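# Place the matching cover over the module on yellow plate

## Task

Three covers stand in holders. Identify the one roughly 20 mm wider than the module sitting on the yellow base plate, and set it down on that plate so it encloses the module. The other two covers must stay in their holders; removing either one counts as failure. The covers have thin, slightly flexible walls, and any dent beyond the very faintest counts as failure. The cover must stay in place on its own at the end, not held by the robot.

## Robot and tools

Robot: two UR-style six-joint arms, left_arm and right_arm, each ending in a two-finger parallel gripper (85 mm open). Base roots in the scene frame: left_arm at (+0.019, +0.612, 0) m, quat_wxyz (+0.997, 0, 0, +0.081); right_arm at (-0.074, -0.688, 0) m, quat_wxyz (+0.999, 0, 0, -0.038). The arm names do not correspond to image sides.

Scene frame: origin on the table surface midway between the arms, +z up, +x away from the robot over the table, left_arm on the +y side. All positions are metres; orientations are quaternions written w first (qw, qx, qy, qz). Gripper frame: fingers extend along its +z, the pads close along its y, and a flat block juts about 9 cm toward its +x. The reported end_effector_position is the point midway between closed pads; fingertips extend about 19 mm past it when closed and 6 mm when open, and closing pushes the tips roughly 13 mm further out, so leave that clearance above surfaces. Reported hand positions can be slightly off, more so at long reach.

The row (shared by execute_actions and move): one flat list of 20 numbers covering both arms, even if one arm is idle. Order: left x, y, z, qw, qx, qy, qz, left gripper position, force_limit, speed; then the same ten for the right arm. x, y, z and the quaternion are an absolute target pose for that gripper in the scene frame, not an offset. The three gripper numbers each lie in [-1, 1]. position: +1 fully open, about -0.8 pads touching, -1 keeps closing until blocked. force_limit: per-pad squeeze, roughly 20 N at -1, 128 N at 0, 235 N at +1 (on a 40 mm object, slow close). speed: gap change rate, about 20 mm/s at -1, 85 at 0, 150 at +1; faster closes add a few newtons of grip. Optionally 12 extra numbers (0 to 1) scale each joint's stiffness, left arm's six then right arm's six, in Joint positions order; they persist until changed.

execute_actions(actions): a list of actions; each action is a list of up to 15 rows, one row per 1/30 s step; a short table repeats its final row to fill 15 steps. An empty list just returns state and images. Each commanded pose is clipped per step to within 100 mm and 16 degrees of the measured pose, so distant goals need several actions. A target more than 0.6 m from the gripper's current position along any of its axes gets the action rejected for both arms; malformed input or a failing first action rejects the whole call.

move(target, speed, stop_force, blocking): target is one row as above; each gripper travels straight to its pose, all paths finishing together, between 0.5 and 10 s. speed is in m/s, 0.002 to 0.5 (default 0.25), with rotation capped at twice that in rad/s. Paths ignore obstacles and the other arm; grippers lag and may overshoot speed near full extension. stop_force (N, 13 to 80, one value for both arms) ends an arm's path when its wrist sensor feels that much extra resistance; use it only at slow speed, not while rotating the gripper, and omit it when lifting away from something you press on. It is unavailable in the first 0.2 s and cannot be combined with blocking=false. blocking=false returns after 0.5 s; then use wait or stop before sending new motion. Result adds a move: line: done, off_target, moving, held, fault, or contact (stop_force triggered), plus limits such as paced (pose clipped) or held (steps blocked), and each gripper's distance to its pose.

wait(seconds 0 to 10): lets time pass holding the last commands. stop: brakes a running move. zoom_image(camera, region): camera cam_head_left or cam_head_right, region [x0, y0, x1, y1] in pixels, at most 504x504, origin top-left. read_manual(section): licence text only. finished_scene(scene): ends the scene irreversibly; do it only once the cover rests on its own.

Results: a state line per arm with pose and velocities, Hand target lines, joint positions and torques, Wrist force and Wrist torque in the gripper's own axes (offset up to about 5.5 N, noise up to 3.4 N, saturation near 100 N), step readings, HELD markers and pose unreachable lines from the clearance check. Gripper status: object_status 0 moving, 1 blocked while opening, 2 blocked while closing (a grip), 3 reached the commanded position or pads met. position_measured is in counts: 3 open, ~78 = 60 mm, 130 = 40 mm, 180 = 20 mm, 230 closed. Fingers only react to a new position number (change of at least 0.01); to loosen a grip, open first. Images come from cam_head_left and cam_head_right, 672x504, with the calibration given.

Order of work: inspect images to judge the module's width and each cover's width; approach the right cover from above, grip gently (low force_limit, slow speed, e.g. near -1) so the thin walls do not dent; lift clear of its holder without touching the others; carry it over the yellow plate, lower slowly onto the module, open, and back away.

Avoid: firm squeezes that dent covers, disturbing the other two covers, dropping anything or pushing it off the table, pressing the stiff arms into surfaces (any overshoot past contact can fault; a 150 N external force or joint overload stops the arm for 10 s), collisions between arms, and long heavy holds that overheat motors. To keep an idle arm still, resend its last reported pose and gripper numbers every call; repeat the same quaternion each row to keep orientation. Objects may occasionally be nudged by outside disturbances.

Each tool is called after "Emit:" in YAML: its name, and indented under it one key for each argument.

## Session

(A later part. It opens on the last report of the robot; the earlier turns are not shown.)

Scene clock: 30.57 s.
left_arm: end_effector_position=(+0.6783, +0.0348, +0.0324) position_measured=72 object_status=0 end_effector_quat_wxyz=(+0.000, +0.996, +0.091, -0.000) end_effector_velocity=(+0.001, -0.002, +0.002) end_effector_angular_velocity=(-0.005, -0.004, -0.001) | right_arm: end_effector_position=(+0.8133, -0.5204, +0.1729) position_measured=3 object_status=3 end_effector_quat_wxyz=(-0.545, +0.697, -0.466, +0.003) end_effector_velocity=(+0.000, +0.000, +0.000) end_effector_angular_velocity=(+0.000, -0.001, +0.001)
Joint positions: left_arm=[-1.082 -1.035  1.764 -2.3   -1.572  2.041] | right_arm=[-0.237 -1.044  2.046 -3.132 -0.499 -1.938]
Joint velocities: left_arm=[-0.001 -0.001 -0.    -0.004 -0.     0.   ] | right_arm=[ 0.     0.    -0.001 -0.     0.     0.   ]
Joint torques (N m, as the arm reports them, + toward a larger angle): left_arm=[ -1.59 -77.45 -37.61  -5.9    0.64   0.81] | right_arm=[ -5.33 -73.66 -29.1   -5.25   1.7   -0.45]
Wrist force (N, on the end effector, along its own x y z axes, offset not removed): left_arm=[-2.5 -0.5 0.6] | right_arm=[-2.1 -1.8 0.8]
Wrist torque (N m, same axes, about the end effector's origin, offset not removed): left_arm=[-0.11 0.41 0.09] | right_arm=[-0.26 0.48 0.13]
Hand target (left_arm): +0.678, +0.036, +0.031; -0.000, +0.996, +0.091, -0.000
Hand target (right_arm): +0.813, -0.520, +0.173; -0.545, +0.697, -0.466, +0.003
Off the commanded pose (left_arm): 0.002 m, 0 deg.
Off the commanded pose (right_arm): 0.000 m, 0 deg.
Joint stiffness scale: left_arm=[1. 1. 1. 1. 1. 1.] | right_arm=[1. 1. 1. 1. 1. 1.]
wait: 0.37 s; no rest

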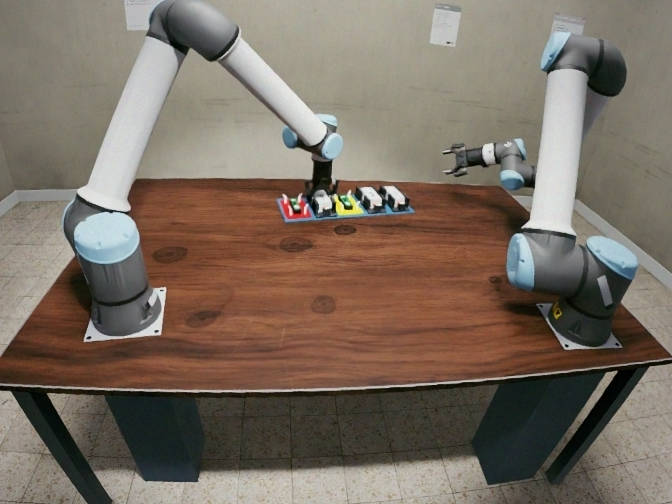

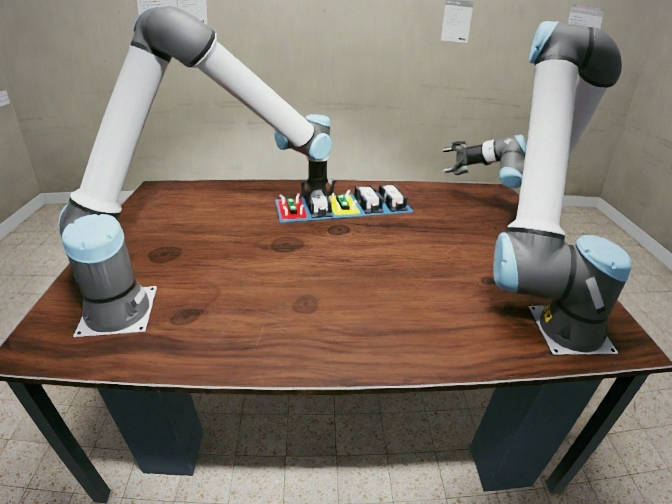

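Emit:
execute_actions:
  actions:
    - [[0.6788,0.0356,0.0320,0,0.99588,0.09063,0,-1,-1,-1,0.8132,-0.5203,0.1730,-0.545,0.697,-0.466,0.003,1,-1,0]]

Emit:
wait:
  seconds: 0.4

Scene clock: 31.37 s.
left_arm: end_effector_position=(+0.6787, +0.0331, +0.0333) position_measured=93 object_status=0 end_effector_quat_wxyz=(+0.002, +0.996, +0.090, +0.001) end_effector_velocity=(+0.001, -0.008, +0.003) end_effector_angular_velocity=(-0.009, -0.006, -0.006) | right_arm: end_effector_position=(+0.8133, -0.5204, +0.1729) position_measured=3 object_status=3 end_effector_quat_wxyz=(-0.545, +0.697, -0.466, +0.003) end_effector_velocity=(+0.000, -0.001, +0.001) end_effector_angular_velocity=(-0.000, -0.002, -0.000)
Joint positions: left_arm=[-1.082 -1.035  1.763 -2.302 -1.572  2.041] | right_arm=[-0.237 -1.044  2.046 -3.132 -0.499 -1.938]
Joint velocities: left_arm=[-0.005  0.001 -0.007 -0.006 -0.001  0.001] | right_arm=[-0.001 -0.001 -0.    -0.001  0.001  0.   ]
Joint torques (N m, as the arm reports them, + toward a larger angle): left_arm=[  2.89 -78.25 -38.07  -2.83   0.42   0.66] | right_arm=[ -4.05 -76.   -29.72  -5.33   2.13   0.15]
Wrist force (N, on the end effector, along its own x y z axes, offset not removed): left_arm=[-0.6 8.4 0.5] | right_arm=[-1.5 -1.8 -0.7]
Wrist torque (N m, same axes, about the end effector's origin, offset not removed): left_arm=[-0.09 0.13 0.01] | right_arm=[-0.19 0.31 0.09]
Hand target (left_arm): +0.679, +0.036, +0.032; +0.000, +0.996, +0.091, -0.000
Hand target (right_arm): +0.813, -0.520, +0.173; -0.545, +0.697, -0.466, +0.003
Off the commanded pose (left_arm): 0.003 m, 0 deg.
Off the commanded pose (right_arm): 0.000 m, 0 deg.
Joint stiffness scale: left_arm=[1. 1. 1. 1. 1. 1.] | right_arm=[1. 1. 1. 1. 1. 1.]
Step readings (end_effector_position):
0: left_arm (+0.6784, +0.0346, +0.0325) | right_arm (+0.8133, -0.5204, +0.1729)
1: left_arm (+0.6784, +0.0346, +0.0325) | right_arm (+0.8133, -0.5204, +0.1729)
2: left_arm (+0.6784, +0.0346, +0.0325) | right_arm (+0.8133, -0.5204, +0.1729)
4: left_arm (+0.6784, +0.0346, +0.0325) | right_arm (+0.8133, -0.5204, +0.1729)
8: left_arm (+0.6784, +0.0346, +0.0325) | right_arm (+0.8133, -0.5204, +0.1729)
15: end_effector_position above

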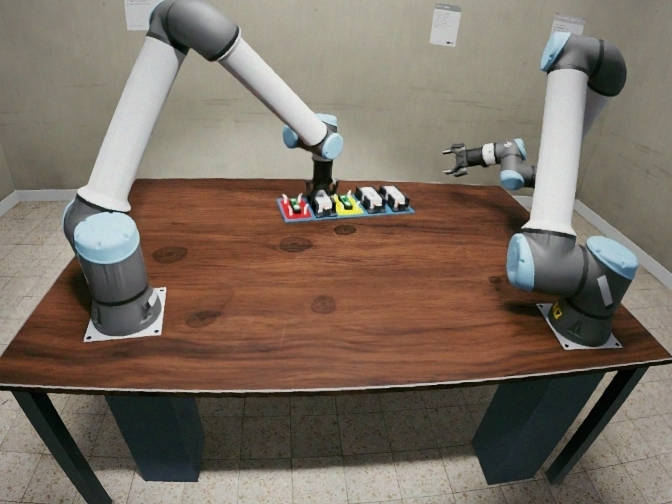

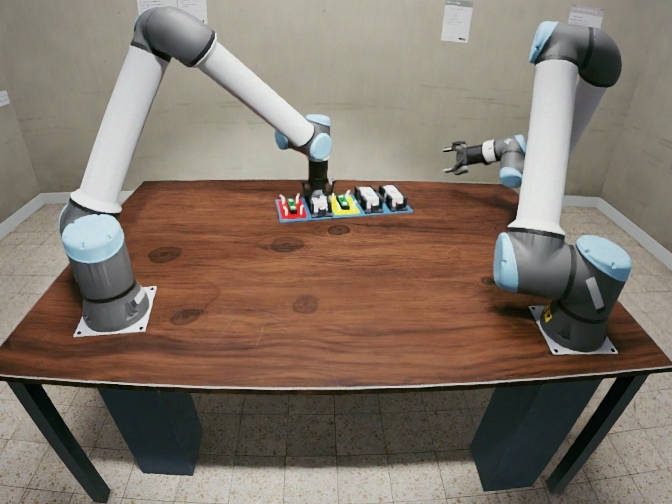

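Scene clock: 31.77 s.
left_arm: end_effector_position=(+0.6787, +0.0328, +0.0336) position_measured=100 object_status=2 end_effector_quat_wxyz=(+0.002, +0.996, +0.090, +0.001) end_effector_velocity=(+0.000, -0.000, -0.000) end_effector_angular_velocity=(-0.000, -0.000, +0.001) | right_arm: end_effector_position=(+0.8133, -0.5204, +0.1729) position_measured=3 object_status=3 end_effector_quat_wxyz=(-0.545, +0.697, -0.466, +0.003) end_effector_velocity=(+0.001, -0.002, +0.000) end_effector_angular_velocity=(+0.000, -0.000, -0.002)
Joint positions: left_arm=[-1.082 -1.035  1.762 -2.302 -1.572  2.041] | right_arm=[-0.237 -1.044  2.046 -3.132 -0.499 -1.938]
Joint velocities: left_arm=[ 0.  0. -0. -0.  0. -0.] | right_arm=[-0.002  0.    -0.001  0.001  0.     0.   ]
Joint torques (N m, as the arm reports them, + toward a larger angle): left_arm=[  0.93 -77.09 -37.42  -3.33   0.44   0.89] | right_arm=[ -4.86 -75.34 -30.49  -5.24   2.65  -0.26]
Wrist force (N, on the end effector, along its own x y z axes, offset not removed): left_arm=[-4.0 5.5 -2.0] | right_arm=[-2.1 -2.4 1.8]
Wrist torque (N m, same axes, about the end effector's origin, offset not removed): left_arm=[0.30 0.62 -0.12] | right_arm=[-0.34 0.51 0.08]
Hand target (left_arm): +0.679, +0.036, +0.032; +0.000, +0.996, +0.091, -0.000
Hand target (right_arm): +0.813, -0.520, +0.173; -0.545, +0.697, -0.466, +0.003
Off the commanded pose (left_arm): 0.003 m, 0 deg.
Off the commanded pose (right_arm): 0.000 m, 0 deg.
Joint stiffness scale: left_arm=[1. 1. 1. 1. 1. 1.] | right_arm=[1. 1. 1. 1. 1. 1.]
wait: 0.40 s; at rest by 0.27 s

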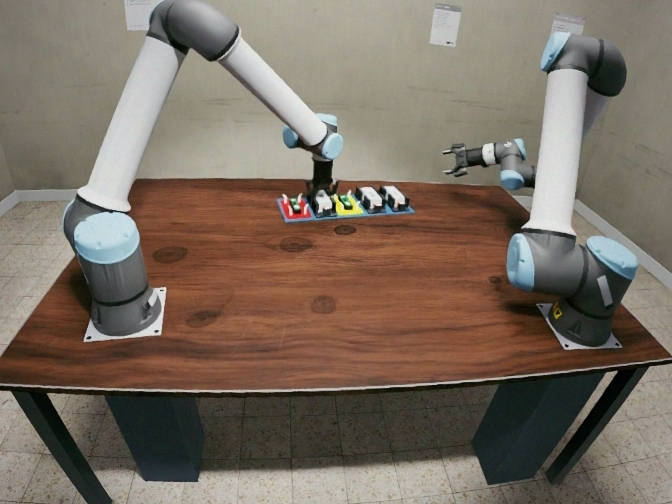

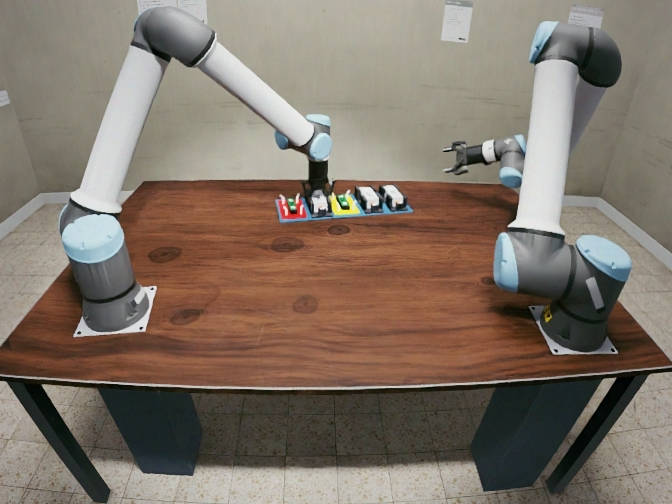

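Emit:
execute_actions:
  actions:
    - [[0.6792,0.0347,0.0332,0.0009,0.99582,0.09128,0.0005,-1,-1,-1,0.8132,-0.5203,0.1730,-0.545,0.697,-0.466,0.003,1,-1,0],[0.6796,0.0338,0.0345,0.0017,0.99576,0.09193,0.0011,-1,-1,-1,0.8132,-0.5203,0.1730,-0.545,0.697,-0.466,0.003,1,-1,0],[0.6800,0.0329,0.0357,0.0026,0.99570,0.09259,0.0016,-1,-1,-1,0.8132,-0.5203,0.1730,-0.545,0.697,-0.466,0.003,1,-1,0],[0.6804,0.0320,0.0369,0.0035,0.99564,0.09324,0.0022,-1,-1,-1,0.8132,-0.5203,0.1730,-0.545,0.697,-0.466,0.003,1,-1,0],[0.6808,0.0311,0.0381,0.0043,0.99558,0.09389,0.0027,-1,-1,-1,0.8132,-0.5203,0.1730,-0.545,0.697,-0.466,0.003,1,-1,0],[0.6812,0.0302,0.0394,0.0052,0.99552,0.09454,0.0032,-1,-1,-1,0.8132,-0.5203,0.1730,-0.545,0.697,-0.466,0.003,1,-1,0],[0.6816,0.0293,0.0406,0.0060,0.99546,0.09520,0.0038,-1,-1,-1,0.8132,-0.5203,0.1730,-0.545,0.697,-0.466,0.003,1,-1,0],[0.68195,0.02844,0.0418,0.0069,0.99540,0.09585,0.0043,-1,-1,-1,0.8132,-0.5203,0.1730,-0.545,0.697,-0.466,0.003,1,-1,0]]

Emit:
wait:
  seconds: 0.15

Scene clock: 35.03 s.
left_arm: end_effector_position=(+0.6789, +0.0326, +0.0338) position_measured=100 object_status=2 end_effector_quat_wxyz=(+0.002, +0.996, +0.095, +0.001) end_effector_velocity=(+0.000, -0.001, +0.000) end_effector_angular_velocity=(+0.000, +0.001, +0.012) | right_arm: end_effector_position=(+0.8133, -0.5204, +0.1729) position_measured=3 object_status=3 end_effector_quat_wxyz=(-0.545, +0.697, -0.466, +0.003) end_effector_velocity=(-0.000, +0.001, -0.000) end_effector_angular_velocity=(-0.001, +0.001, +0.001)
Joint positions: left_arm=[-1.082 -1.035  1.762 -2.302 -1.572  2.032] | right_arm=[-0.237 -1.044  2.046 -3.132 -0.499 -1.938]
Joint velocities: left_arm=[ 0.     0.001 -0.002  0.002 -0.    -0.012] | right_arm=[ 0.001 -0.     0.     0.    -0.001  0.   ]
Joint torques (N m, as the arm reports them, + toward a larger angle): left_arm=[ -3.13 -85.78 -46.53  -4.87   0.77  -0.29] | right_arm=[  0.05 -74.68 -29.64  -4.83   2.19  -0.07]
Wrist force (N, on the end effector, along its own x y z axes, offset not removed): left_arm=[-2.4 0.2 5.0] | right_arm=[-2.6 -3.8 2.0]
Wrist torque (N m, same axes, about the end effector's origin, offset not removed): left_arm=[0.00 0.20 0.49] | right_arm=[-0.53 0.56 0.09]
Hand target (left_arm): +0.682, +0.028, +0.042; +0.007, +0.995, +0.096, +0.004
Hand target (right_arm): +0.813, -0.520, +0.173; -0.545, +0.697, -0.466, +0.003
Off the commanded pose (left_arm): 0.009 m, 1 deg.
Off the commanded pose (right_arm): 0.000 m, 0 deg.
Joint stiffness scale: left_arm=[1. 1. 1. 1. 1. 1.] | right_arm=[1. 1. 1. 1. 1. 1.]
Step readings (end_effector_position):
0: left_arm (+0.6787, +0.0328, +0.0336) | right_arm (+0.8133, -0.5204, +0.1729)
1: left_arm (+0.6787, +0.0328, +0.0336) | right_arm (+0.8133, -0.5204, +0.1729)
2: left_arm (+0.6787, +0.0328, +0.0336) | right_arm (+0.8133, -0.5204, +0.1729)
4: left_arm (+0.6787, +0.0328, +0.0336) | right_arm (+0.8133, -0.5204, +0.1729)
8: left_arm (+0.6788, +0.0327, +0.0337) | right_arm (+0.8133, -0.5204, +0.1729)
15: end_effector_position above

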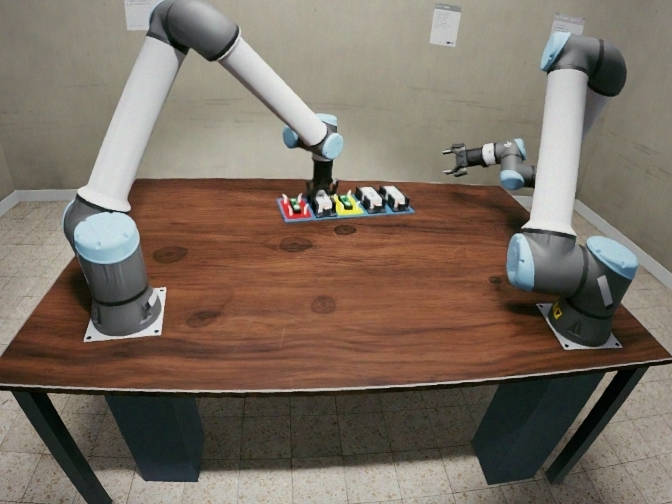

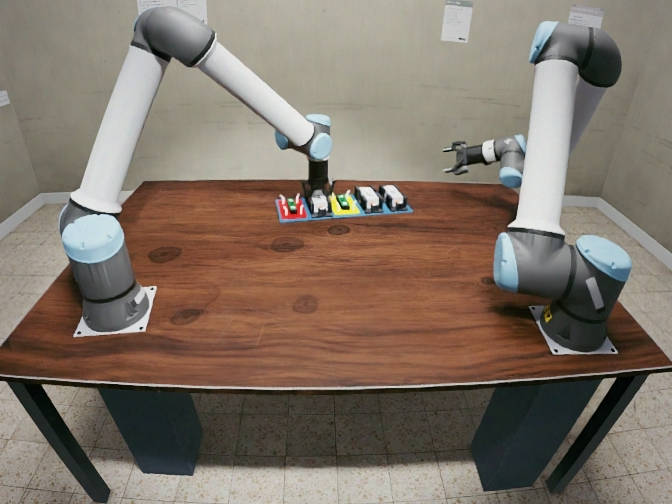

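Scene clock: 35.20 s.
left_arm: end_effector_position=(+0.6789, +0.0325, +0.0339) position_measured=100 object_status=2 end_effector_quat_wxyz=(+0.002, +0.995, +0.095, +0.001) end_effector_velocity=(-0.000, +0.001, -0.001) end_effector_angular_velocity=(+0.002, +0.001, +0.003) | right_arm: end_effector_position=(+0.8133, -0.5204, +0.1729) position_measured=3 object_status=3 end_effector_quat_wxyz=(-0.545, +0.697, -0.466, +0.003) end_effector_velocity=(-0.000, +0.000, -0.000) end_effector_angular_velocity=(-0.000, +0.001, -0.000)
Joint positions: left_arm=[-1.082 -1.035  1.762 -2.302 -1.572  2.031] | right_arm=[-0.237 -1.044  2.046 -3.132 -0.499 -1.938]
Joint velocities: left_arm=[-0.     0.001  0.001  0.001  0.    -0.003] | right_arm=[ 0.  0.  0.  0. -0. -0.]
Joint torques (N m, as the arm reports them, + toward a larger angle): left_arm=[ -0.18 -85.91 -47.24  -4.87   0.51   0.13] | right_arm=[ -1.36 -75.87 -30.08  -4.73   2.14   0.09]
Wrist force (N, on the end effector, along its own x y z axes, offset not removed): left_arm=[-0.6 1.1 5.3] | right_arm=[-1.6 -1.9 2.3]
Wrist torque (N m, same axes, about the end effector's origin, offset not removed): left_arm=[0.16 -0.01 0.58] | right_arm=[-0.15 0.34 0.03]
Hand target (left_arm): +0.682, +0.028, +0.042; +0.007, +0.995, +0.096, +0.004
Hand target (right_arm): +0.813, -0.520, +0.173; -0.545, +0.697, -0.466, +0.003
Off the commanded pose (left_arm): 0.009 m, 1 deg.
Off the commanded pose (right_arm): 0.000 m, 0 deg.
Joint stiffness scale: left_arm=[1. 1. 1. 1. 1. 1.] | right_arm=[1. 1. 1. 1. 1. 1.]
wait: 0.17 s; no rest

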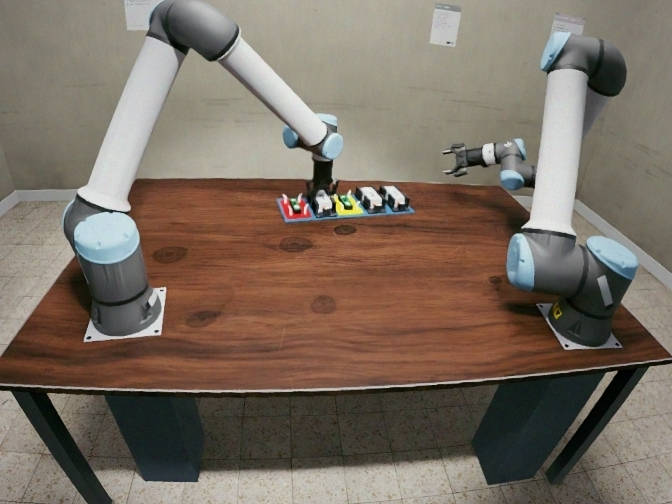

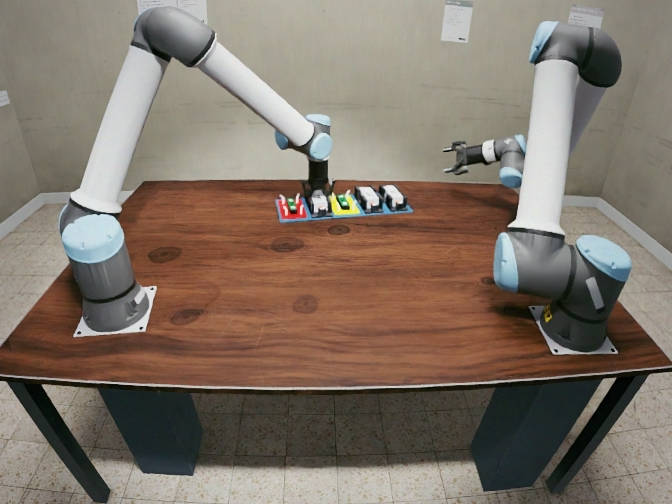

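Emit:
execute_actions:
  actions:
    - [[0.68195,0.02844,0.0418,0.0069,0.99549,0.09490,0.0043,-1,-1,-1,0.8132,-0.5203,0.1730,-0.545,0.697,-0.466,0.003,1,-1,0],[0.68195,0.02844,0.0418,0.0069,0.99558,0.09397,0.0043,-1,-1,-1,0.8132,-0.5203,0.1730,-0.545,0.697,-0.466,0.003,1,-1,0],[0.68195,0.02844,0.0418,0.0069,0.99567,0.09304,0.0043,-1,-1,-1,0.8132,-0.5203,0.1730,-0.545,0.697,-0.466,0.003,1,-1,0],[0.68195,0.02844,0.0418,0.0069,0.99575,0.09211,0.0043,-1,-1,-1,0.8132,-0.5203,0.1730,-0.545,0.697,-0.466,0.003,1,-1,0],[0.68195,0.02844,0.0418,0.0069,0.99575,0.09211,0.0043,-1,-1,-1,0.8132,-0.5203,0.1730,-0.545,0.697,-0.466,0.003,1,-1,0],[0.68195,0.02844,0.0418,0.0069,0.99575,0.09211,0.0043,-1,-1,-1,0.8132,-0.5203,0.1730,-0.545,0.697,-0.466,0.003,1,-1,0],[0.68195,0.02844,0.0418,0.0069,0.99575,0.09211,0.0043,-1,-1,-1,0.8132,-0.5203,0.1730,-0.545,0.697,-0.466,0.003,1,-1,0],[0.6822,0.02811,0.0425,0.0073,0.99575,0.09211,0.0046,-0.98,-0.9,-1,0.8132,-0.5203,0.1730,-0.545,0.697,-0.466,0.003,1,-1,0],[0.68245,0.02778,0.0432,0.0078,0.99575,0.09211,0.0048,-0.98,-0.9,-1,0.8132,-0.5203,0.1730,-0.545,0.697,-0.466,0.003,1,-1,0],[0.6827,0.02745,0.0440,0.0082,0.99575,0.09211,0.0051,-0.98,-0.9,-1,0.8132,-0.5203,0.1730,-0.545,0.697,-0.466,0.003,1,-1,0],[0.68295,0.02712,0.0447,0.0087,0.99575,0.09211,0.0054,-0.98,-0.9,-1,0.8132,-0.5203,0.1730,-0.545,0.697,-0.466,0.003,1,-1,0],[0.6832,0.02679,0.0454,0.0091,0.99575,0.09211,0.0057,-0.98,-0.9,-1,0.8132,-0.5203,0.1730,-0.545,0.697,-0.466,0.003,1,-1,0],[0.68345,0.02646,0.0461,0.0096,0.99575,0.09211,0.0059,-0.98,-0.9,-1,0.8132,-0.5203,0.1730,-0.545,0.697,-0.466,0.003,1,-1,0],[0.6837,0.02613,0.0469,0.0100,0.99575,0.09211,0.0062,-0.98,-0.9,-1,0.8132,-0.5203,0.1730,-0.545,0.697,-0.466,0.003,1,-1,0],[0.68396,0.0258,0.0476,0.0105,0.99575,0.09211,0.0065,-0.98,-0.9,-1,0.8132,-0.5203,0.1730,-0.545,0.697,-0.466,0.003,1,-1,0]]

Emit:
wait:
  seconds: 0.4

Scene clock: 36.67 s.
left_arm: end_effector_position=(+0.6790, +0.0325, +0.0342) position_measured=103 object_status=0 end_effector_quat_wxyz=(+0.002, +0.996, +0.093, +0.001) end_effector_velocity=(+0.000, -0.000, +0.001) end_effector_angular_velocity=(+0.001, -0.001, -0.004) | right_arm: end_effector_position=(+0.8133, -0.5204, +0.1729) position_measured=3 object_status=3 end_effector_quat_wxyz=(-0.545, +0.697, -0.466, +0.003) end_effector_velocity=(-0.000, -0.000, +0.000) end_effector_angular_velocity=(+0.001, +0.000, -0.000)
Joint positions: left_arm=[-1.082 -1.036  1.762 -2.302 -1.572  2.035] | right_arm=[-0.237 -1.044  2.046 -3.132 -0.499 -1.938]
Joint velocities: left_arm=[-0.    -0.001 -0.001  0.002  0.001  0.004] | right_arm=[-0.001 -0.     0.001 -0.     0.001 -0.   ]
Joint torques (N m, as the arm reports them, + toward a larger angle): left_arm=[ -2.02 -88.76 -49.16  -5.2    0.34   1.54] | right_arm=[ -1.65 -76.24 -28.68  -4.92   2.53  -0.43]
Wrist force (N, on the end effector, along its own x y z axes, offset not removed): left_arm=[-4.6 -0.4 6.4] | right_arm=[-2.9 -2.8 1.0]
Wrist torque (N m, same axes, about the end effector's origin, offset not removed): left_arm=[0.00 0.72 -0.13] | right_arm=[-0.41 0.59 0.16]
Hand target (left_arm): +0.684, +0.026, +0.048; +0.010, +0.996, +0.092, +0.007
Hand target (right_arm): +0.813, -0.520, +0.173; -0.545, +0.697, -0.466, +0.003
Off the commanded pose (left_arm): 0.016 m, 1 deg.
Off the commanded pose (right_arm): 0.000 m, 0 deg.
Joint stiffness scale: left_arm=[1. 1. 1. 1. 1. 1.] | right_arm=[1. 1. 1. 1. 1. 1.]
Step readings (end_effector_position):
0: left_arm (+0.6789, +0.0325, +0.0339) | right_arm (+0.8133, -0.5204, +0.1729)
1: left_arm (+0.6789, +0.0325, +0.0339) | right_arm (+0.8133, -0.5204, +0.1729)
2: left_arm (+0.6789, +0.0325, +0.0339) | right_arm (+0.8133, -0.5204, +0.1729)
4: left_arm (+0.6789, +0.0325, +0.0339) | right_arm (+0.8133, -0.5204, +0.1729)
8: left_arm (+0.6789, +0.0325, +0.0339) | right_arm (+0.8133, -0.5204, +0.1729)
15: end_effector_position above

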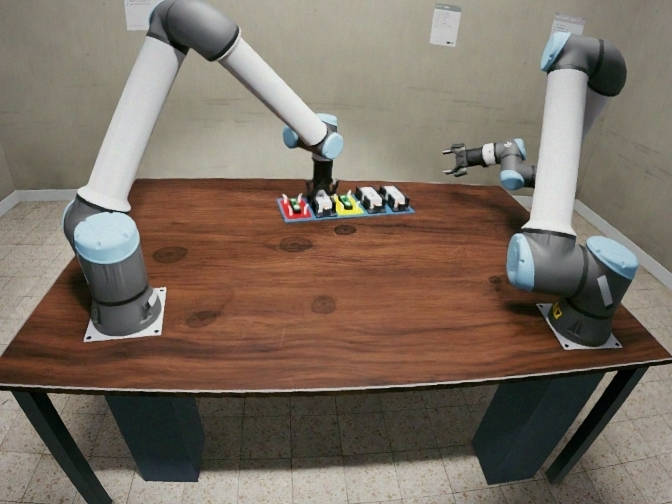

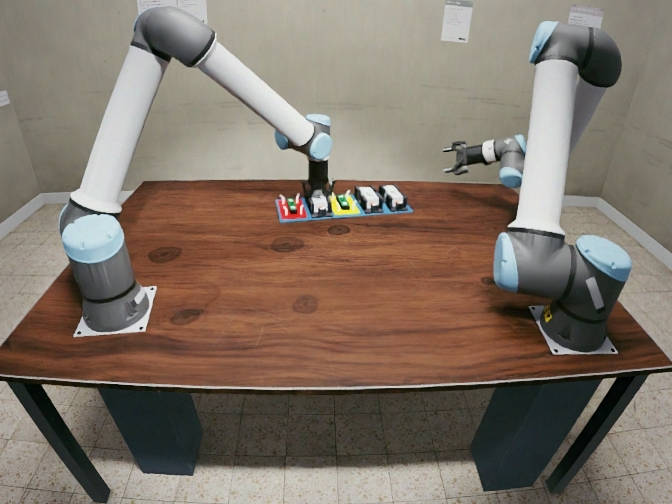

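Scene clock: 37.07 s.
left_arm: end_effector_position=(+0.6790, +0.0325, +0.0343) position_measured=103 object_status=2 end_effector_quat_wxyz=(+0.002, +0.996, +0.093, +0.001) end_effector_velocity=(-0.000, -0.000, +0.000) end_effector_angular_velocity=(+0.000, +0.001, -0.001) | right_arm: end_effector_position=(+0.8133, -0.5204, +0.1729) position_measured=3 object_status=3 end_effector_quat_wxyz=(-0.545, +0.697, -0.466, +0.003) end_effector_velocity=(+0.000, -0.001, +0.000) end_effector_angular_velocity=(-0.001, -0.001, -0.001)
Joint positions: left_arm=[-1.082 -1.036  1.762 -2.302 -1.572  2.035] | right_arm=[-0.237 -1.044  2.046 -3.132 -0.499 -1.938]
Joint velocities: left_arm=[-0.    -0.    -0.     0.001 -0.     0.001] | right_arm=[-0.     0.    -0.001 -0.    -0.001 -0.   ]
Joint torques (N m, as the arm reports them, + toward a larger angle): left_arm=[ -1.45 -89.2  -50.86  -5.74   0.47   0.79] | right_arm=[ -3.87 -72.95 -28.53  -5.09   2.83  -0.41]
Wrist force (N, on the end effector, along its own x y z axes, offset not removed): left_arm=[-2.3 0.0 8.2] | right_arm=[-0.7 -0.3 0.8]
Wrist torque (N m, same axes, about the end effector's origin, offset not removed): left_arm=[0.02 0.27 -0.20] | right_arm=[0.17 0.16 0.11]
Hand target (left_arm): +0.684, +0.026, +0.048; +0.010, +0.996, +0.092, +0.007
Hand target (right_arm): +0.813, -0.520, +0.173; -0.545, +0.697, -0.466, +0.003
Off the commanded pose (left_arm): 0.016 m, 1 deg.
Off the commanded pose (right_arm): 0.000 m, 0 deg.
Joint stiffness scale: left_arm=[1. 1. 1. 1. 1. 1.] | right_arm=[1. 1. 1. 1. 1. 1.]
wait: 0.40 s; at rest by 0.17 s

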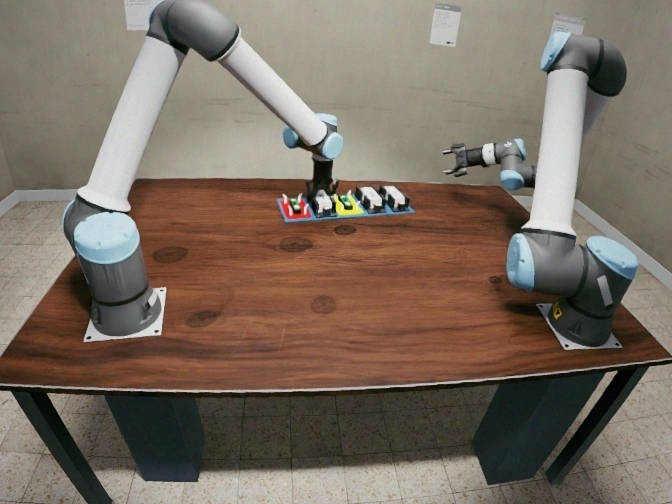

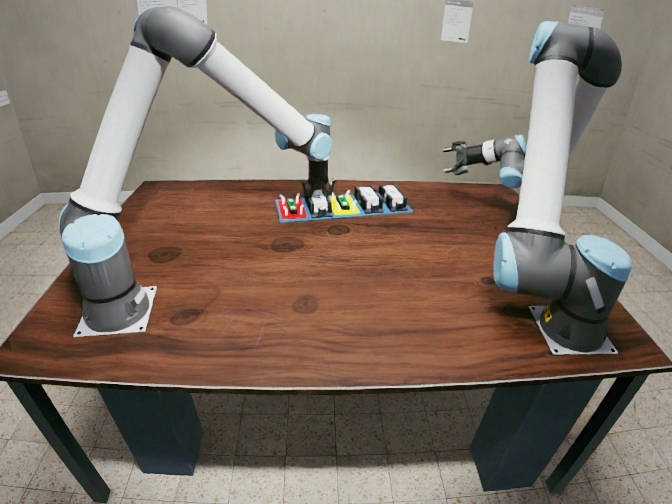

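Emit:
execute_actions:
  actions: []

Scene clock: 38.37 s.
left_arm: end_effector_position=(+0.6790, +0.0325, +0.0343) position_measured=103 object_status=2 end_effector_quat_wxyz=(+0.002, +0.996, +0.093, +0.001) end_effector_velocity=(+0.000, -0.000, -0.001) end_effector_angular_velocity=(+0.001, +0.000, -0.001) | right_arm: end_effector_position=(+0.8133, -0.5204, +0.1729) position_measured=3 object_status=3 end_effector_quat_wxyz=(-0.545, +0.697, -0.466, +0.003) end_effector_velocity=(-0.000, +0.000, -0.000) end_effector_angular_velocity=(+0.001, +0.000, +0.000)
Joint positions: left_arm=[-1.082 -1.036  1.762 -2.302 -1.572  2.035] | right_arm=[-0.237 -1.044  2.046 -3.132 -0.499 -1.938]
Joint velocities: left_arm=[-0.     0.002 -0.001 -0.     0.     0.001] | right_arm=[-0.     0.     0.    -0.     0.001  0.   ]
Joint torques (N m, as the arm reports them, + toward a larger angle): left_arm=[ -1.82 -92.05 -50.21  -5.98   0.53   1.13] | right_arm=[ -4.53 -76.06 -29.52  -5.     2.09   0.37]
Wrist force (N, on the end effector, along its own x y z axes, offset not removed): left_arm=[-2.7 -1.1 9.0] | right_arm=[-2.4 -2.6 2.7]
Wrist torque (N m, same axes, about the end effector's origin, offset not removed): left_arm=[-0.18 0.32 -0.26] | right_arm=[-0.41 0.45 0.10]
Hand target (left_arm): +0.684, +0.026, +0.048; +0.010, +0.996, +0.092, +0.007
Hand target (right_arm): +0.813, -0.520, +0.173; -0.545, +0.697, -0.466, +0.003
Off the commanded pose (left_arm): 0.016 m, 1 deg.
Off the commanded pose (right_arm): 0.000 m, 0 deg.
Joint stiffness scale: left_arm=[1. 1. 1. 1. 1. 1.] | right_arm=[1. 1. 1. 1. 1. 1.]

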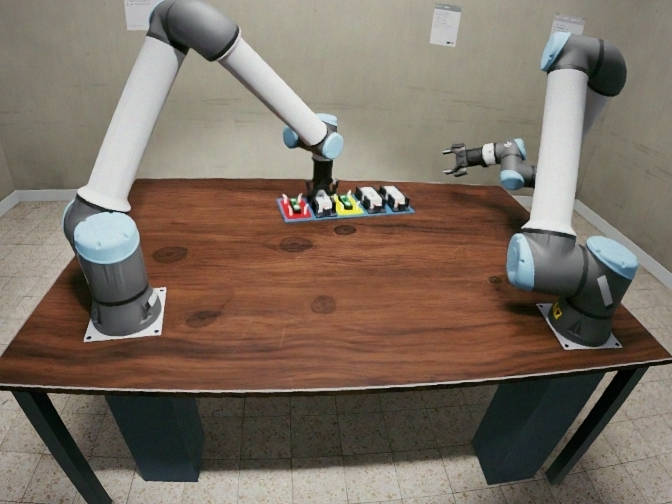

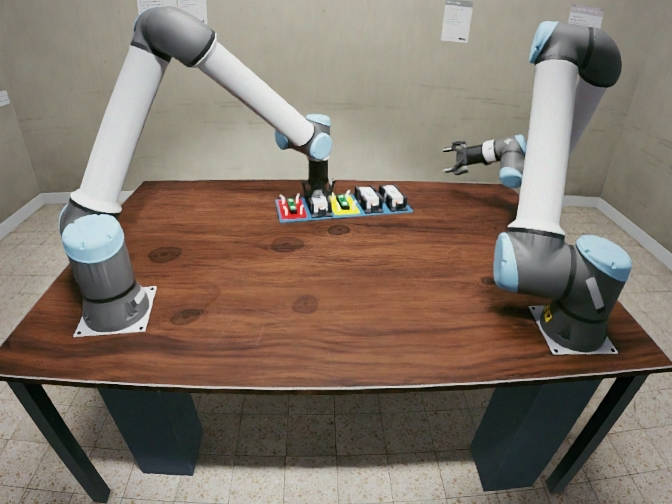

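Emit:
execute_actions:
  actions:
    - [[0.68396,0.0258,0.0476,0.0105,0.99572,0.0925,0.0065,-1,-0.84,-1,0.8132,-0.5203,0.1730,-0.545,0.697,-0.466,0.003,1,-1,0],[0.68396,0.0258,0.0476,0.0105,0.99569,0.0928,0.0065,-1,-0.84,-1,0.8132,-0.5203,0.1730,-0.545,0.697,-0.466,0.003,1,-1,0],[0.68396,0.0258,0.0476,0.0105,0.99566,0.0931,0.0065,-1,-0.84,-1,0.8132,-0.5203,0.1730,-0.545,0.697,-0.466,0.003,1,-1,0],[0.68396,0.0258,0.0476,0.0105,0.99563,0.0934,0.0065,-1,-0.84,-1,0.8132,-0.5203,0.1730,-0.545,0.697,-0.466,0.003,1,-1,0],[0.68396,0.0258,0.0476,0.0105,0.99561,0.0936,0.0065,-1,-0.84,-1,0.8132,-0.5203,0.1730,-0.545,0.697,-0.466,0.003,1,-1,0]]
    - [[0.68408,0.02564,0.04794,0.01073,0.99561,0.0936,0.00664,-1,-0.84,-1,0.8132,-0.5203,0.1730,-0.545,0.697,-0.466,0.003,1,-1,0],[0.68421,0.02548,0.04828,0.01096,0.99561,0.0936,0.00678,-1,-0.84,-1,0.8132,-0.5203,0.1730,-0.545,0.697,-0.466,0.003,1,-1,0],[0.68433,0.02531,0.04862,0.01119,0.99561,0.0936,0.00692,-1,-0.84,-1,0.8132,-0.5203,0.1730,-0.545,0.697,-0.466,0.003,1,-1,0],[0.68446,0.02515,0.04896,0.01142,0.99561,0.0936,0.00706,-1,-0.84,-1,0.8132,-0.5203,0.1730,-0.545,0.697,-0.466,0.003,1,-1,0],[0.68458,0.02499,0.0493,0.01165,0.99561,0.0936,0.0072,-1,-0.84,-1,0.8132,-0.5203,0.1730,-0.545,0.697,-0.466,0.003,1,-1,0],[0.6847,0.02483,0.04964,0.01188,0.99561,0.0936,0.00734,-1,-0.84,-1,0.8132,-0.5203,0.1730,-0.545,0.697,-0.466,0.003,1,-1,0],[0.68483,0.02467,0.04998,0.01211,0.99561,0.0936,0.00748,-1,-0.84,-1,0.8132,-0.5203,0.1730,-0.545,0.697,-0.466,0.003,1,-1,0],[0.68495,0.0245,0.05032,0.01234,0.99561,0.0936,0.00762,-1,-0.84,-1,0.8132,-0.5203,0.1730,-0.545,0.697,-0.466,0.003,1,-1,0],[0.68508,0.02434,0.05066,0.01257,0.99561,0.0936,0.00776,-1,-0.84,-1,0.8132,-0.5203,0.1730,-0.545,0.697,-0.466,0.003,1,-1,0],[0.6852,0.02418,0.051,0.0128,0.99561,0.0936,0.0079,-1,-0.84,-1,0.8132,-0.5203,0.1730,-0.545,0.697,-0.466,0.003,1,-1,0]]

Scene clock: 41.10 s.
left_arm: end_effector_position=(+0.6790, +0.0325, +0.0345) position_measured=105 object_status=2 end_effector_quat_wxyz=(+0.002, +0.996, +0.094, +0.001) end_effector_velocity=(-0.000, +0.002, -0.002) end_effector_angular_velocity=(+0.003, +0.002, +0.002) | right_arm: end_effector_position=(+0.8133, -0.5204, +0.1729) position_measured=3 object_status=3 end_effector_quat_wxyz=(-0.545, +0.697, -0.466, +0.003) end_effector_velocity=(+0.001, -0.001, +0.001) end_effector_angular_velocity=(-0.001, -0.001, -0.002)
Joint positions: left_arm=[-1.082 -1.036  1.761 -2.301 -1.572  2.034] | right_arm=[-0.237 -1.044  2.046 -3.132 -0.499 -1.938]
Joint velocities: left_arm=[ 0.002  0.001  0.002 -0.001  0.    -0.   ] | right_arm=[-0.001 -0.001 -0.001  0.    -0.001  0.   ]
Joint torques (N m, as the arm reports them, + toward a larger angle): left_arm=[ -3.28 -93.61 -51.44  -6.34   0.69   0.02] | right_arm=[ -0.43 -76.09 -28.67  -5.04   2.48  -0.5 ]
Wrist force (N, on the end effector, along its own x y z axes, offset not removed): left_arm=[-3.0 -0.3 14.3] | right_arm=[-2.1 -1.5 1.2]
Wrist torque (N m, same axes, about the end effector's origin, offset not removed): left_arm=[-0.11 0.41 0.08] | right_arm=[-0.16 0.35 0.10]
Hand target (left_arm): +0.685, +0.024, +0.051; +0.013, +0.995, +0.094, +0.008
Hand target (right_arm): +0.813, -0.520, +0.173; -0.545, +0.697, -0.466, +0.003
Off the commanded pose (left_arm): 0.019 m, 1 deg.
Off the commanded pose (right_arm): 0.000 m, 0 deg.
Joint stiffness scale: left_arm=[1. 1. 1. 1. 1. 1.] | right_arm=[1. 1. 1. 1. 1. 1.]
Step readings (end_effector_position; steps 1 to 15: 1st action; 16 to 30: 2nd action):
0: left_arm (+0.6790, +0.0325, +0.0343) | right_arm (+0.8133, -0.5204, +0.1729)
1: left_arm (+0.6790, +0.0325, +0.0343) | right_arm (+0.8133, -0.5204, +0.1729)
2: left_arm (+0.6790, +0.0325, +0.0344) | right_arm (+0.8133, -0.5204, +0.1729)
4: left_arm (+0.6790, +0.0325, +0.0345) | right_arm (+0.8133, -0.5204, +0.1729)
8: left_arm (+0.6790, +0.0325, +0.0345) | right_arm (+0.8133, -0.5204, +0.1729)
15: left_arm (+0.6790, +0.0325, +0.0345) | right_arm (+0.8133, -0.5204, +0.1729)
16: left_arm (+0.6790, +0.0325, +0.0345) | right_arm (+0.8133, -0.5204, +0.1729)
17: left_arm (+0.6790, +0.0325, +0.0345) | right_arm (+0.8133, -0.5204, +0.1729)
19: left_arm (+0.6790, +0.0325, +0.0345) | right_arm (+0.8133, -0.5204, +0.1729)
23: left_arm (+0.6790, +0.0325, +0.0345) | right_arm (+0.8133, -0.5204, +0.1729)
30: end_effector_position above

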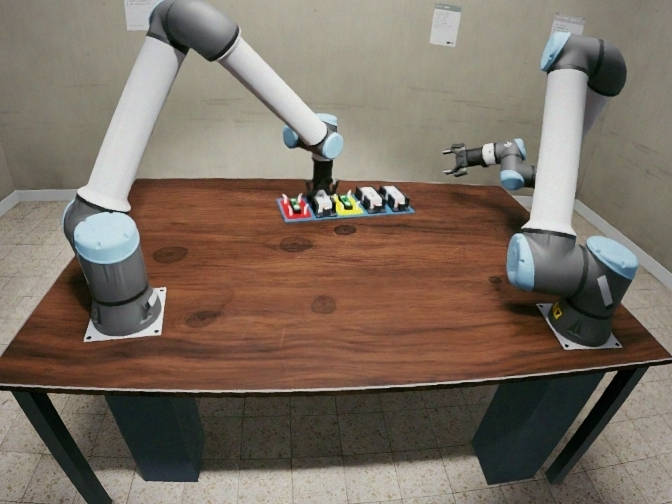

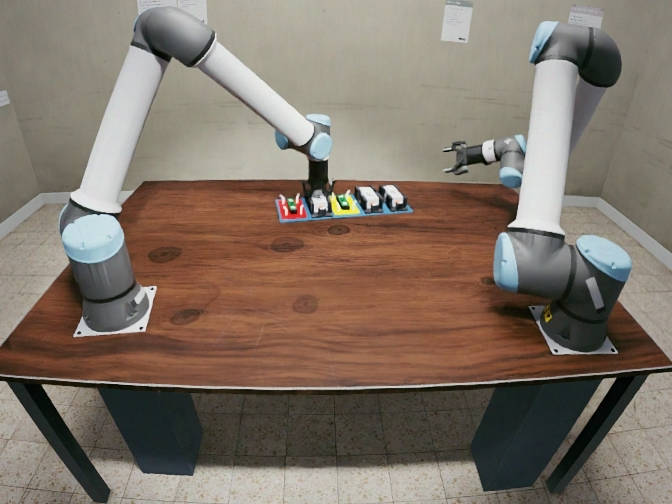

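Emit:
execute_actions:
  actions:
    - [[0.6852,0.02418,0.051,0.0128,0.99561,0.0936,0.0079,-0.98,-0.79,-1,0.8132,-0.5203,0.1730,-0.545,0.697,-0.466,0.003,1,-1,0],[0.6852,0.02418,0.051,0.0128,0.99561,0.0936,0.0079,-0.98,-0.79,-1,0.8132,-0.5203,0.1730,-0.545,0.697,-0.466,0.003,1,-1,0],[0.6852,0.02418,0.051,0.0128,0.99561,0.0936,0.0079,-0.98,-0.79,-1,0.8132,-0.5203,0.1730,-0.545,0.697,-0.466,0.003,1,-1,0],[0.6852,0.02418,0.051,0.0128,0.99561,0.0936,0.0079,-0.98,-0.79,-1,0.8132,-0.5203,0.1730,-0.545,0.697,-0.466,0.003,1,-1,0],[0.6852,0.02418,0.051,0.0128,0.99561,0.0936,0.0079,-0.98,-0.79,-1,0.8132,-0.5203,0.1730,-0.545,0.697,-0.466,0.003,1,-1,0],[0.68529,0.02406,0.05126,0.01297,0.99561,0.0936,0.00801,-0.98,-0.79,-1,0.8132,-0.5203,0.1730,-0.545,0.697,-0.466,0.003,1,-1,0],[0.68539,0.02394,0.05151,0.01314,0.99561,0.0936,0.00812,-0.98,-0.79,-1,0.8132,-0.5203,0.1730,-0.545,0.697,-0.466,0.003,1,-1,0],[0.68548,0.02381,0.05177,0.0133,0.99561,0.0936,0.00823,-0.98,-0.79,-1,0.8132,-0.5203,0.1730,-0.545,0.697,-0.466,0.003,1,-1,0],[0.68557,0.02369,0.05202,0.01347,0.99561,0.0936,0.00834,-0.98,-0.79,-1,0.8132,-0.5203,0.1730,-0.545,0.697,-0.466,0.003,1,-1,0],[0.68567,0.02357,0.05228,0.01364,0.99561,0.0936,0.00845,-0.98,-0.79,-1,0.8132,-0.5203,0.1730,-0.545,0.697,-0.466,0.003,1,-1,0],[0.68576,0.02345,0.05253,0.01381,0.99561,0.0936,0.00855,-0.98,-0.79,-1,0.8132,-0.5203,0.1730,-0.545,0.697,-0.466,0.003,1,-1,0],[0.68585,0.02333,0.05279,0.01398,0.99561,0.0936,0.00866,-0.98,-0.79,-1,0.8132,-0.5203,0.1730,-0.545,0.697,-0.466,0.003,1,-1,0],[0.68594,0.0232,0.05304,0.01414,0.99561,0.0936,0.00877,-0.98,-0.79,-1,0.8132,-0.5203,0.1730,-0.545,0.697,-0.466,0.003,1,-1,0],[0.68604,0.02308,0.0533,0.01431,0.99561,0.0936,0.00888,-0.98,-0.79,-1,0.8132,-0.5203,0.1730,-0.545,0.697,-0.466,0.003,1,-1,0],[0.68613,0.02296,0.05355,0.01448,0.99561,0.0936,0.00899,-0.98,-0.79,-1,0.8132,-0.5203,0.1730,-0.545,0.697,-0.466,0.003,1,-1,0]]

Emit:
execute_actions:
  actions: []

Scene clock: 43.47 s.
left_arm: end_effector_position=(+0.6790, +0.0324, +0.0347) position_measured=107 object_status=2 end_effector_quat_wxyz=(+0.002, +0.996, +0.094, +0.001) end_effector_velocity=(+0.000, -0.000, +0.001) end_effector_angular_velocity=(-0.001, +0.000, -0.001) | right_arm: end_effector_position=(+0.8133, -0.5204, +0.1729) position_measured=3 object_status=3 end_effector_quat_wxyz=(-0.545, +0.697, -0.466, +0.003) end_effector_velocity=(-0.000, -0.000, -0.000) end_effector_angular_velocity=(-0.000, +0.000, -0.001)
Joint positions: left_arm=[-1.082 -1.036  1.761 -2.301 -1.572  2.034] | right_arm=[-0.237 -1.044  2.046 -3.132 -0.499 -1.938]
Joint velocities: left_arm=[ 0.    -0.001 -0.     0.    -0.001  0.001] | right_arm=[-0.    -0.     0.001 -0.    -0.001  0.   ]
Joint torques (N m, as the arm reports them, + toward a larger angle): left_arm=[ -1.56 -94.77 -53.69  -6.81   0.61  -0.1 ] | right_arm=[ -1.7  -73.13 -29.97  -5.34   2.23  -0.24]
Wrist force (N, on the end effector, along its own x y z axes, offset not removed): left_arm=[-2.2 0.1 16.8] | right_arm=[-3.3 -2.4 0.9]
Wrist torque (N m, same axes, about the end effector's origin, offset not removed): left_arm=[0.04 0.24 0.05] | right_arm=[-0.25 0.71 0.07]
Hand target (left_arm): +0.686, +0.023, +0.054; +0.014, +0.995, +0.094, +0.009
Hand target (right_arm): +0.813, -0.520, +0.173; -0.545, +0.697, -0.466, +0.003
Off the commanded pose (left_arm): 0.022 m, 2 deg.
Off the commanded pose (right_arm): 0.000 m, 0 deg.
Joint stiffness scale: left_arm=[1. 1. 1. 1. 1. 1.] | right_arm=[1. 1. 1. 1. 1. 1.]
Step readings (end_effector_position):
0: left_arm (+0.6790, +0.0325, +0.0345) | right_arm (+0.8133, -0.5204, +0.1729)
1: left_arm (+0.6790, +0.0325, +0.0345) | right_arm (+0.8133, -0.5204, +0.1729)
2: left_arm (+0.6790, +0.0324, +0.0346) | right_arm (+0.8133, -0.5204, +0.1729)
4: left_arm (+0.6790, +0.0324, +0.0347) | right_arm (+0.8133, -0.5204, +0.1729)
8: left_arm (+0.6790, +0.0324, +0.0347) | right_arm (+0.8133, -0.5204, +0.1729)
15: end_effector_position above

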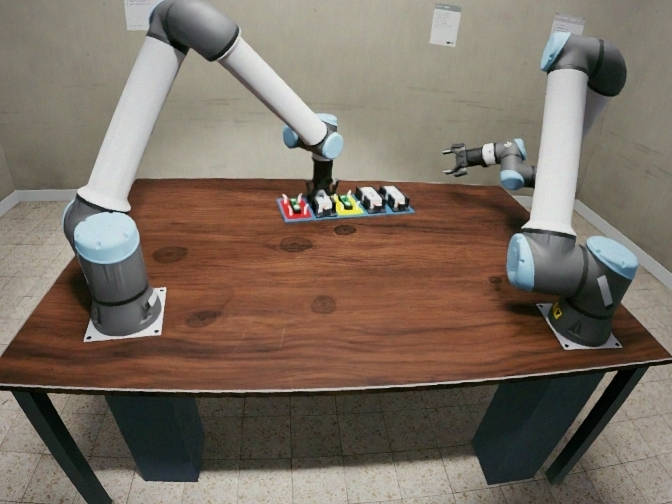

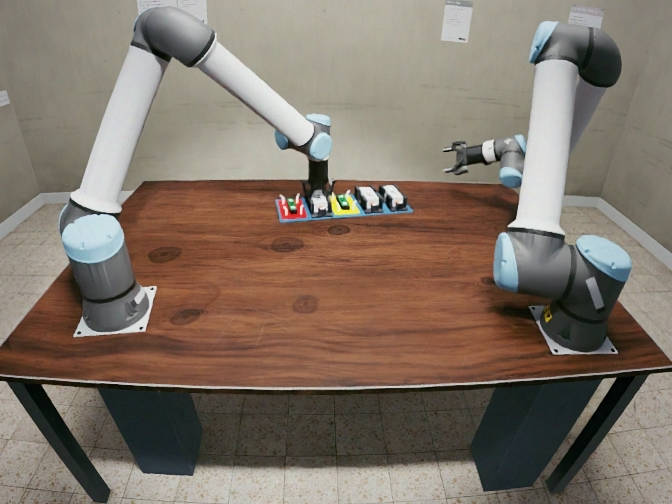

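Scene clock: 43.47 s.
left_arm: end_effector_position=(+0.6790, +0.0324, +0.0347) position_measured=107 object_status=2 end_effector_quat_wxyz=(+0.002, +0.996, +0.094, +0.001) end_effector_velocity=(+0.000, -0.000, +0.001) end_effector_angular_velocity=(-0.001, +0.000, -0.001) | right_arm: end_effector_position=(+0.8133, -0.5204, +0.1729) position_measured=3 object_status=3 end_effector_quat_wxyz=(-0.545, +0.697, -0.466, +0.003) end_effector_velocity=(-0.000, -0.000, -0.000) end_effector_angular_velocity=(-0.000, +0.000, -0.001)
Joint positions: left_arm=[-1.082 -1.036  1.761 -2.301 -1.572  2.034] | right_arm=[-0.237 -1.044  2.046 -3.132 -0.499 -1.938]
Joint velocities: left_arm=[ 0.    -0.001 -0.     0.    -0.001  0.001] | right_arm=[-0.    -0.     0.001 -0.    -0.001  0.   ]
Joint torques (N m, as the arm reports them, + toward a larger angle): left_arm=[ -1.56 -94.77 -53.69  -6.81   0.61  -0.1 ] | right_arm=[ -1.7  -73.13 -29.97  -5.34   2.23  -0.24]
Wrist force (N, on the end effector, along its own x y z axes, offset not removed): left_arm=[-2.2 0.1 16.8] | right_arm=[-3.3 -2.4 0.9]
Wrist torque (N m, same axes, about the end effector's origin, offset not removed): left_arm=[0.04 0.24 0.05] | right_arm=[-0.25 0.71 0.07]
Hand target (left_arm): +0.686, +0.023, +0.054; +0.014, +0.995, +0.094, +0.009
Hand target (right_arm): +0.813, -0.520, +0.173; -0.545, +0.697, -0.466, +0.003
Off the commanded pose (left_arm): 0.022 m, 2 deg.
Off the commanded pose (right_arm): 0.000 m, 0 deg.
Joint stiffness scale: left_arm=[1. 1. 1. 1. 1. 1.] | right_arm=[1. 1. 1. 1. 1. 1.]

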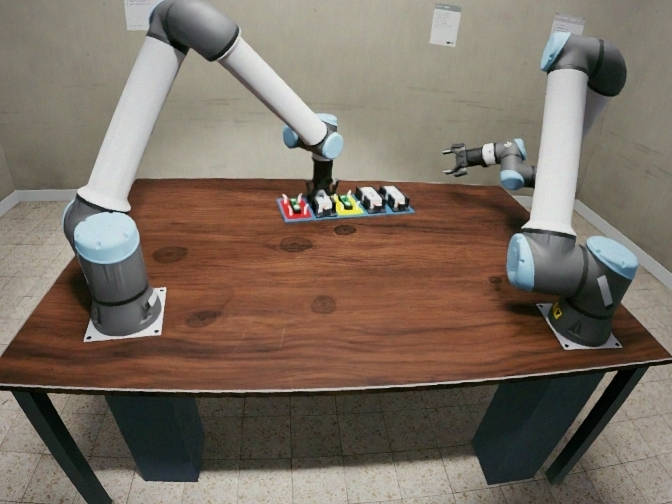

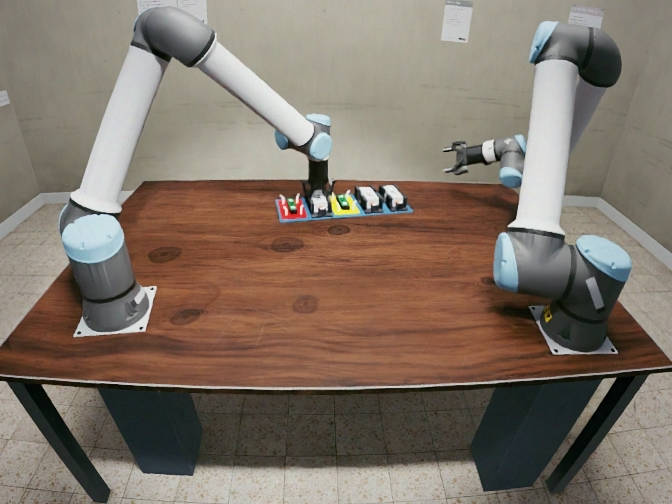

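Emit:
execute_actions:
  actions:
    - [[0.68618,0.0229,0.05368,0.01457,0.99561,0.0936,0.00904,-0.98,-0.79,-1,0.8132,-0.5203,0.1730,-0.545,0.697,-0.466,0.003,1,-1,0],[0.68622,0.02284,0.0538,0.01465,0.99561,0.0936,0.0091,-0.98,-0.79,-1,0.8132,-0.5203,0.1730,-0.545,0.697,-0.466,0.003,1,-1,0],[0.68627,0.02278,0.05393,0.01474,0.99561,0.0936,0.00915,-0.98,-0.79,-1,0.8132,-0.5203,0.1730,-0.545,0.697,-0.466,0.003,1,-1,0],[0.68632,0.02272,0.05406,0.01482,0.99561,0.0936,0.0092,-0.98,-0.79,-1,0.8132,-0.5203,0.1730,-0.545,0.697,-0.466,0.003,1,-1,0],[0.68636,0.02266,0.05419,0.01491,0.99561,0.0936,0.00925,-0.98,-0.79,-1,0.8132,-0.5203,0.1730,-0.545,0.697,-0.466,0.003,1,-1,0],[0.68641,0.0226,0.05432,0.01499,0.99561,0.0936,0.00931,-0.98,-0.79,-1,0.8132,-0.5203,0.1730,-0.545,0.697,-0.466,0.003,1,-1,0],[0.68645,0.02253,0.05444,0.01507,0.99561,0.0936,0.00936,-0.98,-0.79,-1,0.8132,-0.5203,0.1730,-0.545,0.697,-0.466,0.003,1,-1,0],[0.6865,0.02247,0.05457,0.01516,0.99561,0.0936,0.00941,-0.98,-0.79,-1,0.8132,-0.5203,0.1730,-0.545,0.697,-0.466,0.003,1,-1,0],[0.68655,0.02241,0.0547,0.01524,0.99561,0.0936,0.00946,-0.98,-0.79,-1,0.8132,-0.5203,0.1730,-0.545,0.697,-0.466,0.003,1,-1,0],[0.68659,0.02235,0.05483,0.01533,0.99561,0.0936,0.00952,-0.98,-0.79,-1,0.8132,-0.5203,0.1730,-0.545,0.697,-0.466,0.003,1,-1,0]]

Scene clock: 45.03 s.
left_arm: end_effector_position=(+0.6790, +0.0324, +0.0347) position_measured=107 object_status=2 end_effector_quat_wxyz=(+0.003, +0.996, +0.094, +0.001) end_effector_velocity=(+0.000, -0.001, +0.002) end_effector_angular_velocity=(-0.001, -0.002, -0.003) | right_arm: end_effector_position=(+0.8133, -0.5204, +0.1729) position_measured=3 object_status=3 end_effector_quat_wxyz=(-0.545, +0.697, -0.466, +0.003) end_effector_velocity=(+0.000, -0.001, -0.001) end_effector_angular_velocity=(-0.001, +0.002, -0.001)
Joint positions: left_arm=[-1.082 -1.036  1.761 -2.301 -1.572  2.034] | right_arm=[-0.237 -1.044  2.046 -3.132 -0.499 -1.938]
Joint velocities: left_arm=[-0.001 -0.001 -0.001  0.     0.001  0.002] | right_arm=[-0.001  0.001 -0.     0.001 -0.001 -0.   ]
Joint torques (N m, as the arm reports them, + toward a larger angle): left_arm=[ -1.65 -95.16 -54.55  -7.09   0.52  -0.06] | right_arm=[ -4.27 -77.14 -28.61  -5.     2.52  -0.06]
Wrist force (N, on the end effector, along its own x y z axes, offset not removed): left_arm=[-5.0 1.1 18.1] | right_arm=[-2.1 -3.8 0.9]
Wrist torque (N m, same axes, about the end effector's origin, offset not removed): left_arm=[0.29 0.83 0.14] | right_arm=[-0.42 0.53 0.10]
Hand target (left_arm): +0.686, +0.023, +0.055; +0.015, +0.995, +0.094, +0.010
Hand target (right_arm): +0.813, -0.520, +0.173; -0.545, +0.697, -0.466, +0.003
Off the commanded pose (left_arm): 0.024 m, 2 deg.
Off the commanded pose (right_arm): 0.000 m, 0 deg.
Joint stiffness scale: left_arm=[1. 1. 1. 1. 1. 1.] | right_arm=[1. 1. 1. 1. 1. 1.]
Step readings (end_effector_position):
0: left_arm (+0.6790, +0.0324, +0.0347) | right_arm (+0.8133, -0.5204, +0.1729)
1: left_arm (+0.6790, +0.0324, +0.0347) | right_arm (+0.8133, -0.5204, +0.1729)
2: left_arm (+0.6790, +0.0324, +0.0347) | right_arm (+0.8133, -0.5204, +0.1729)
4: left_arm (+0.6790, +0.0324, +0.0347) | right_arm (+0.8133, -0.5204, +0.1729)
8: left_arm (+0.6790, +0.0324, +0.0347) | right_arm (+0.8133, -0.5204, +0.1729)
15: end_effector_position above

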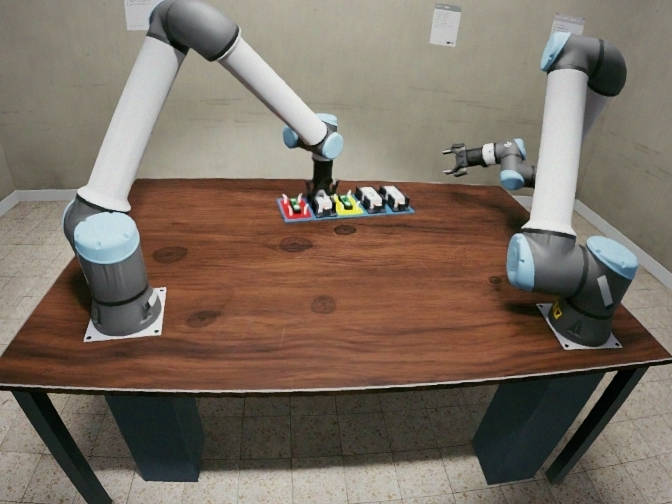

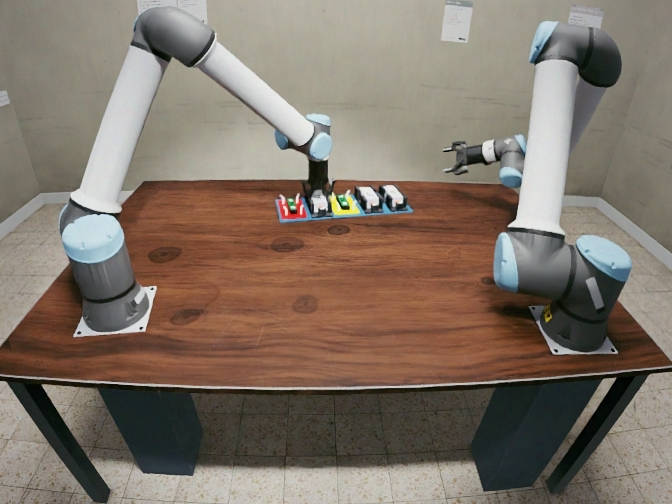

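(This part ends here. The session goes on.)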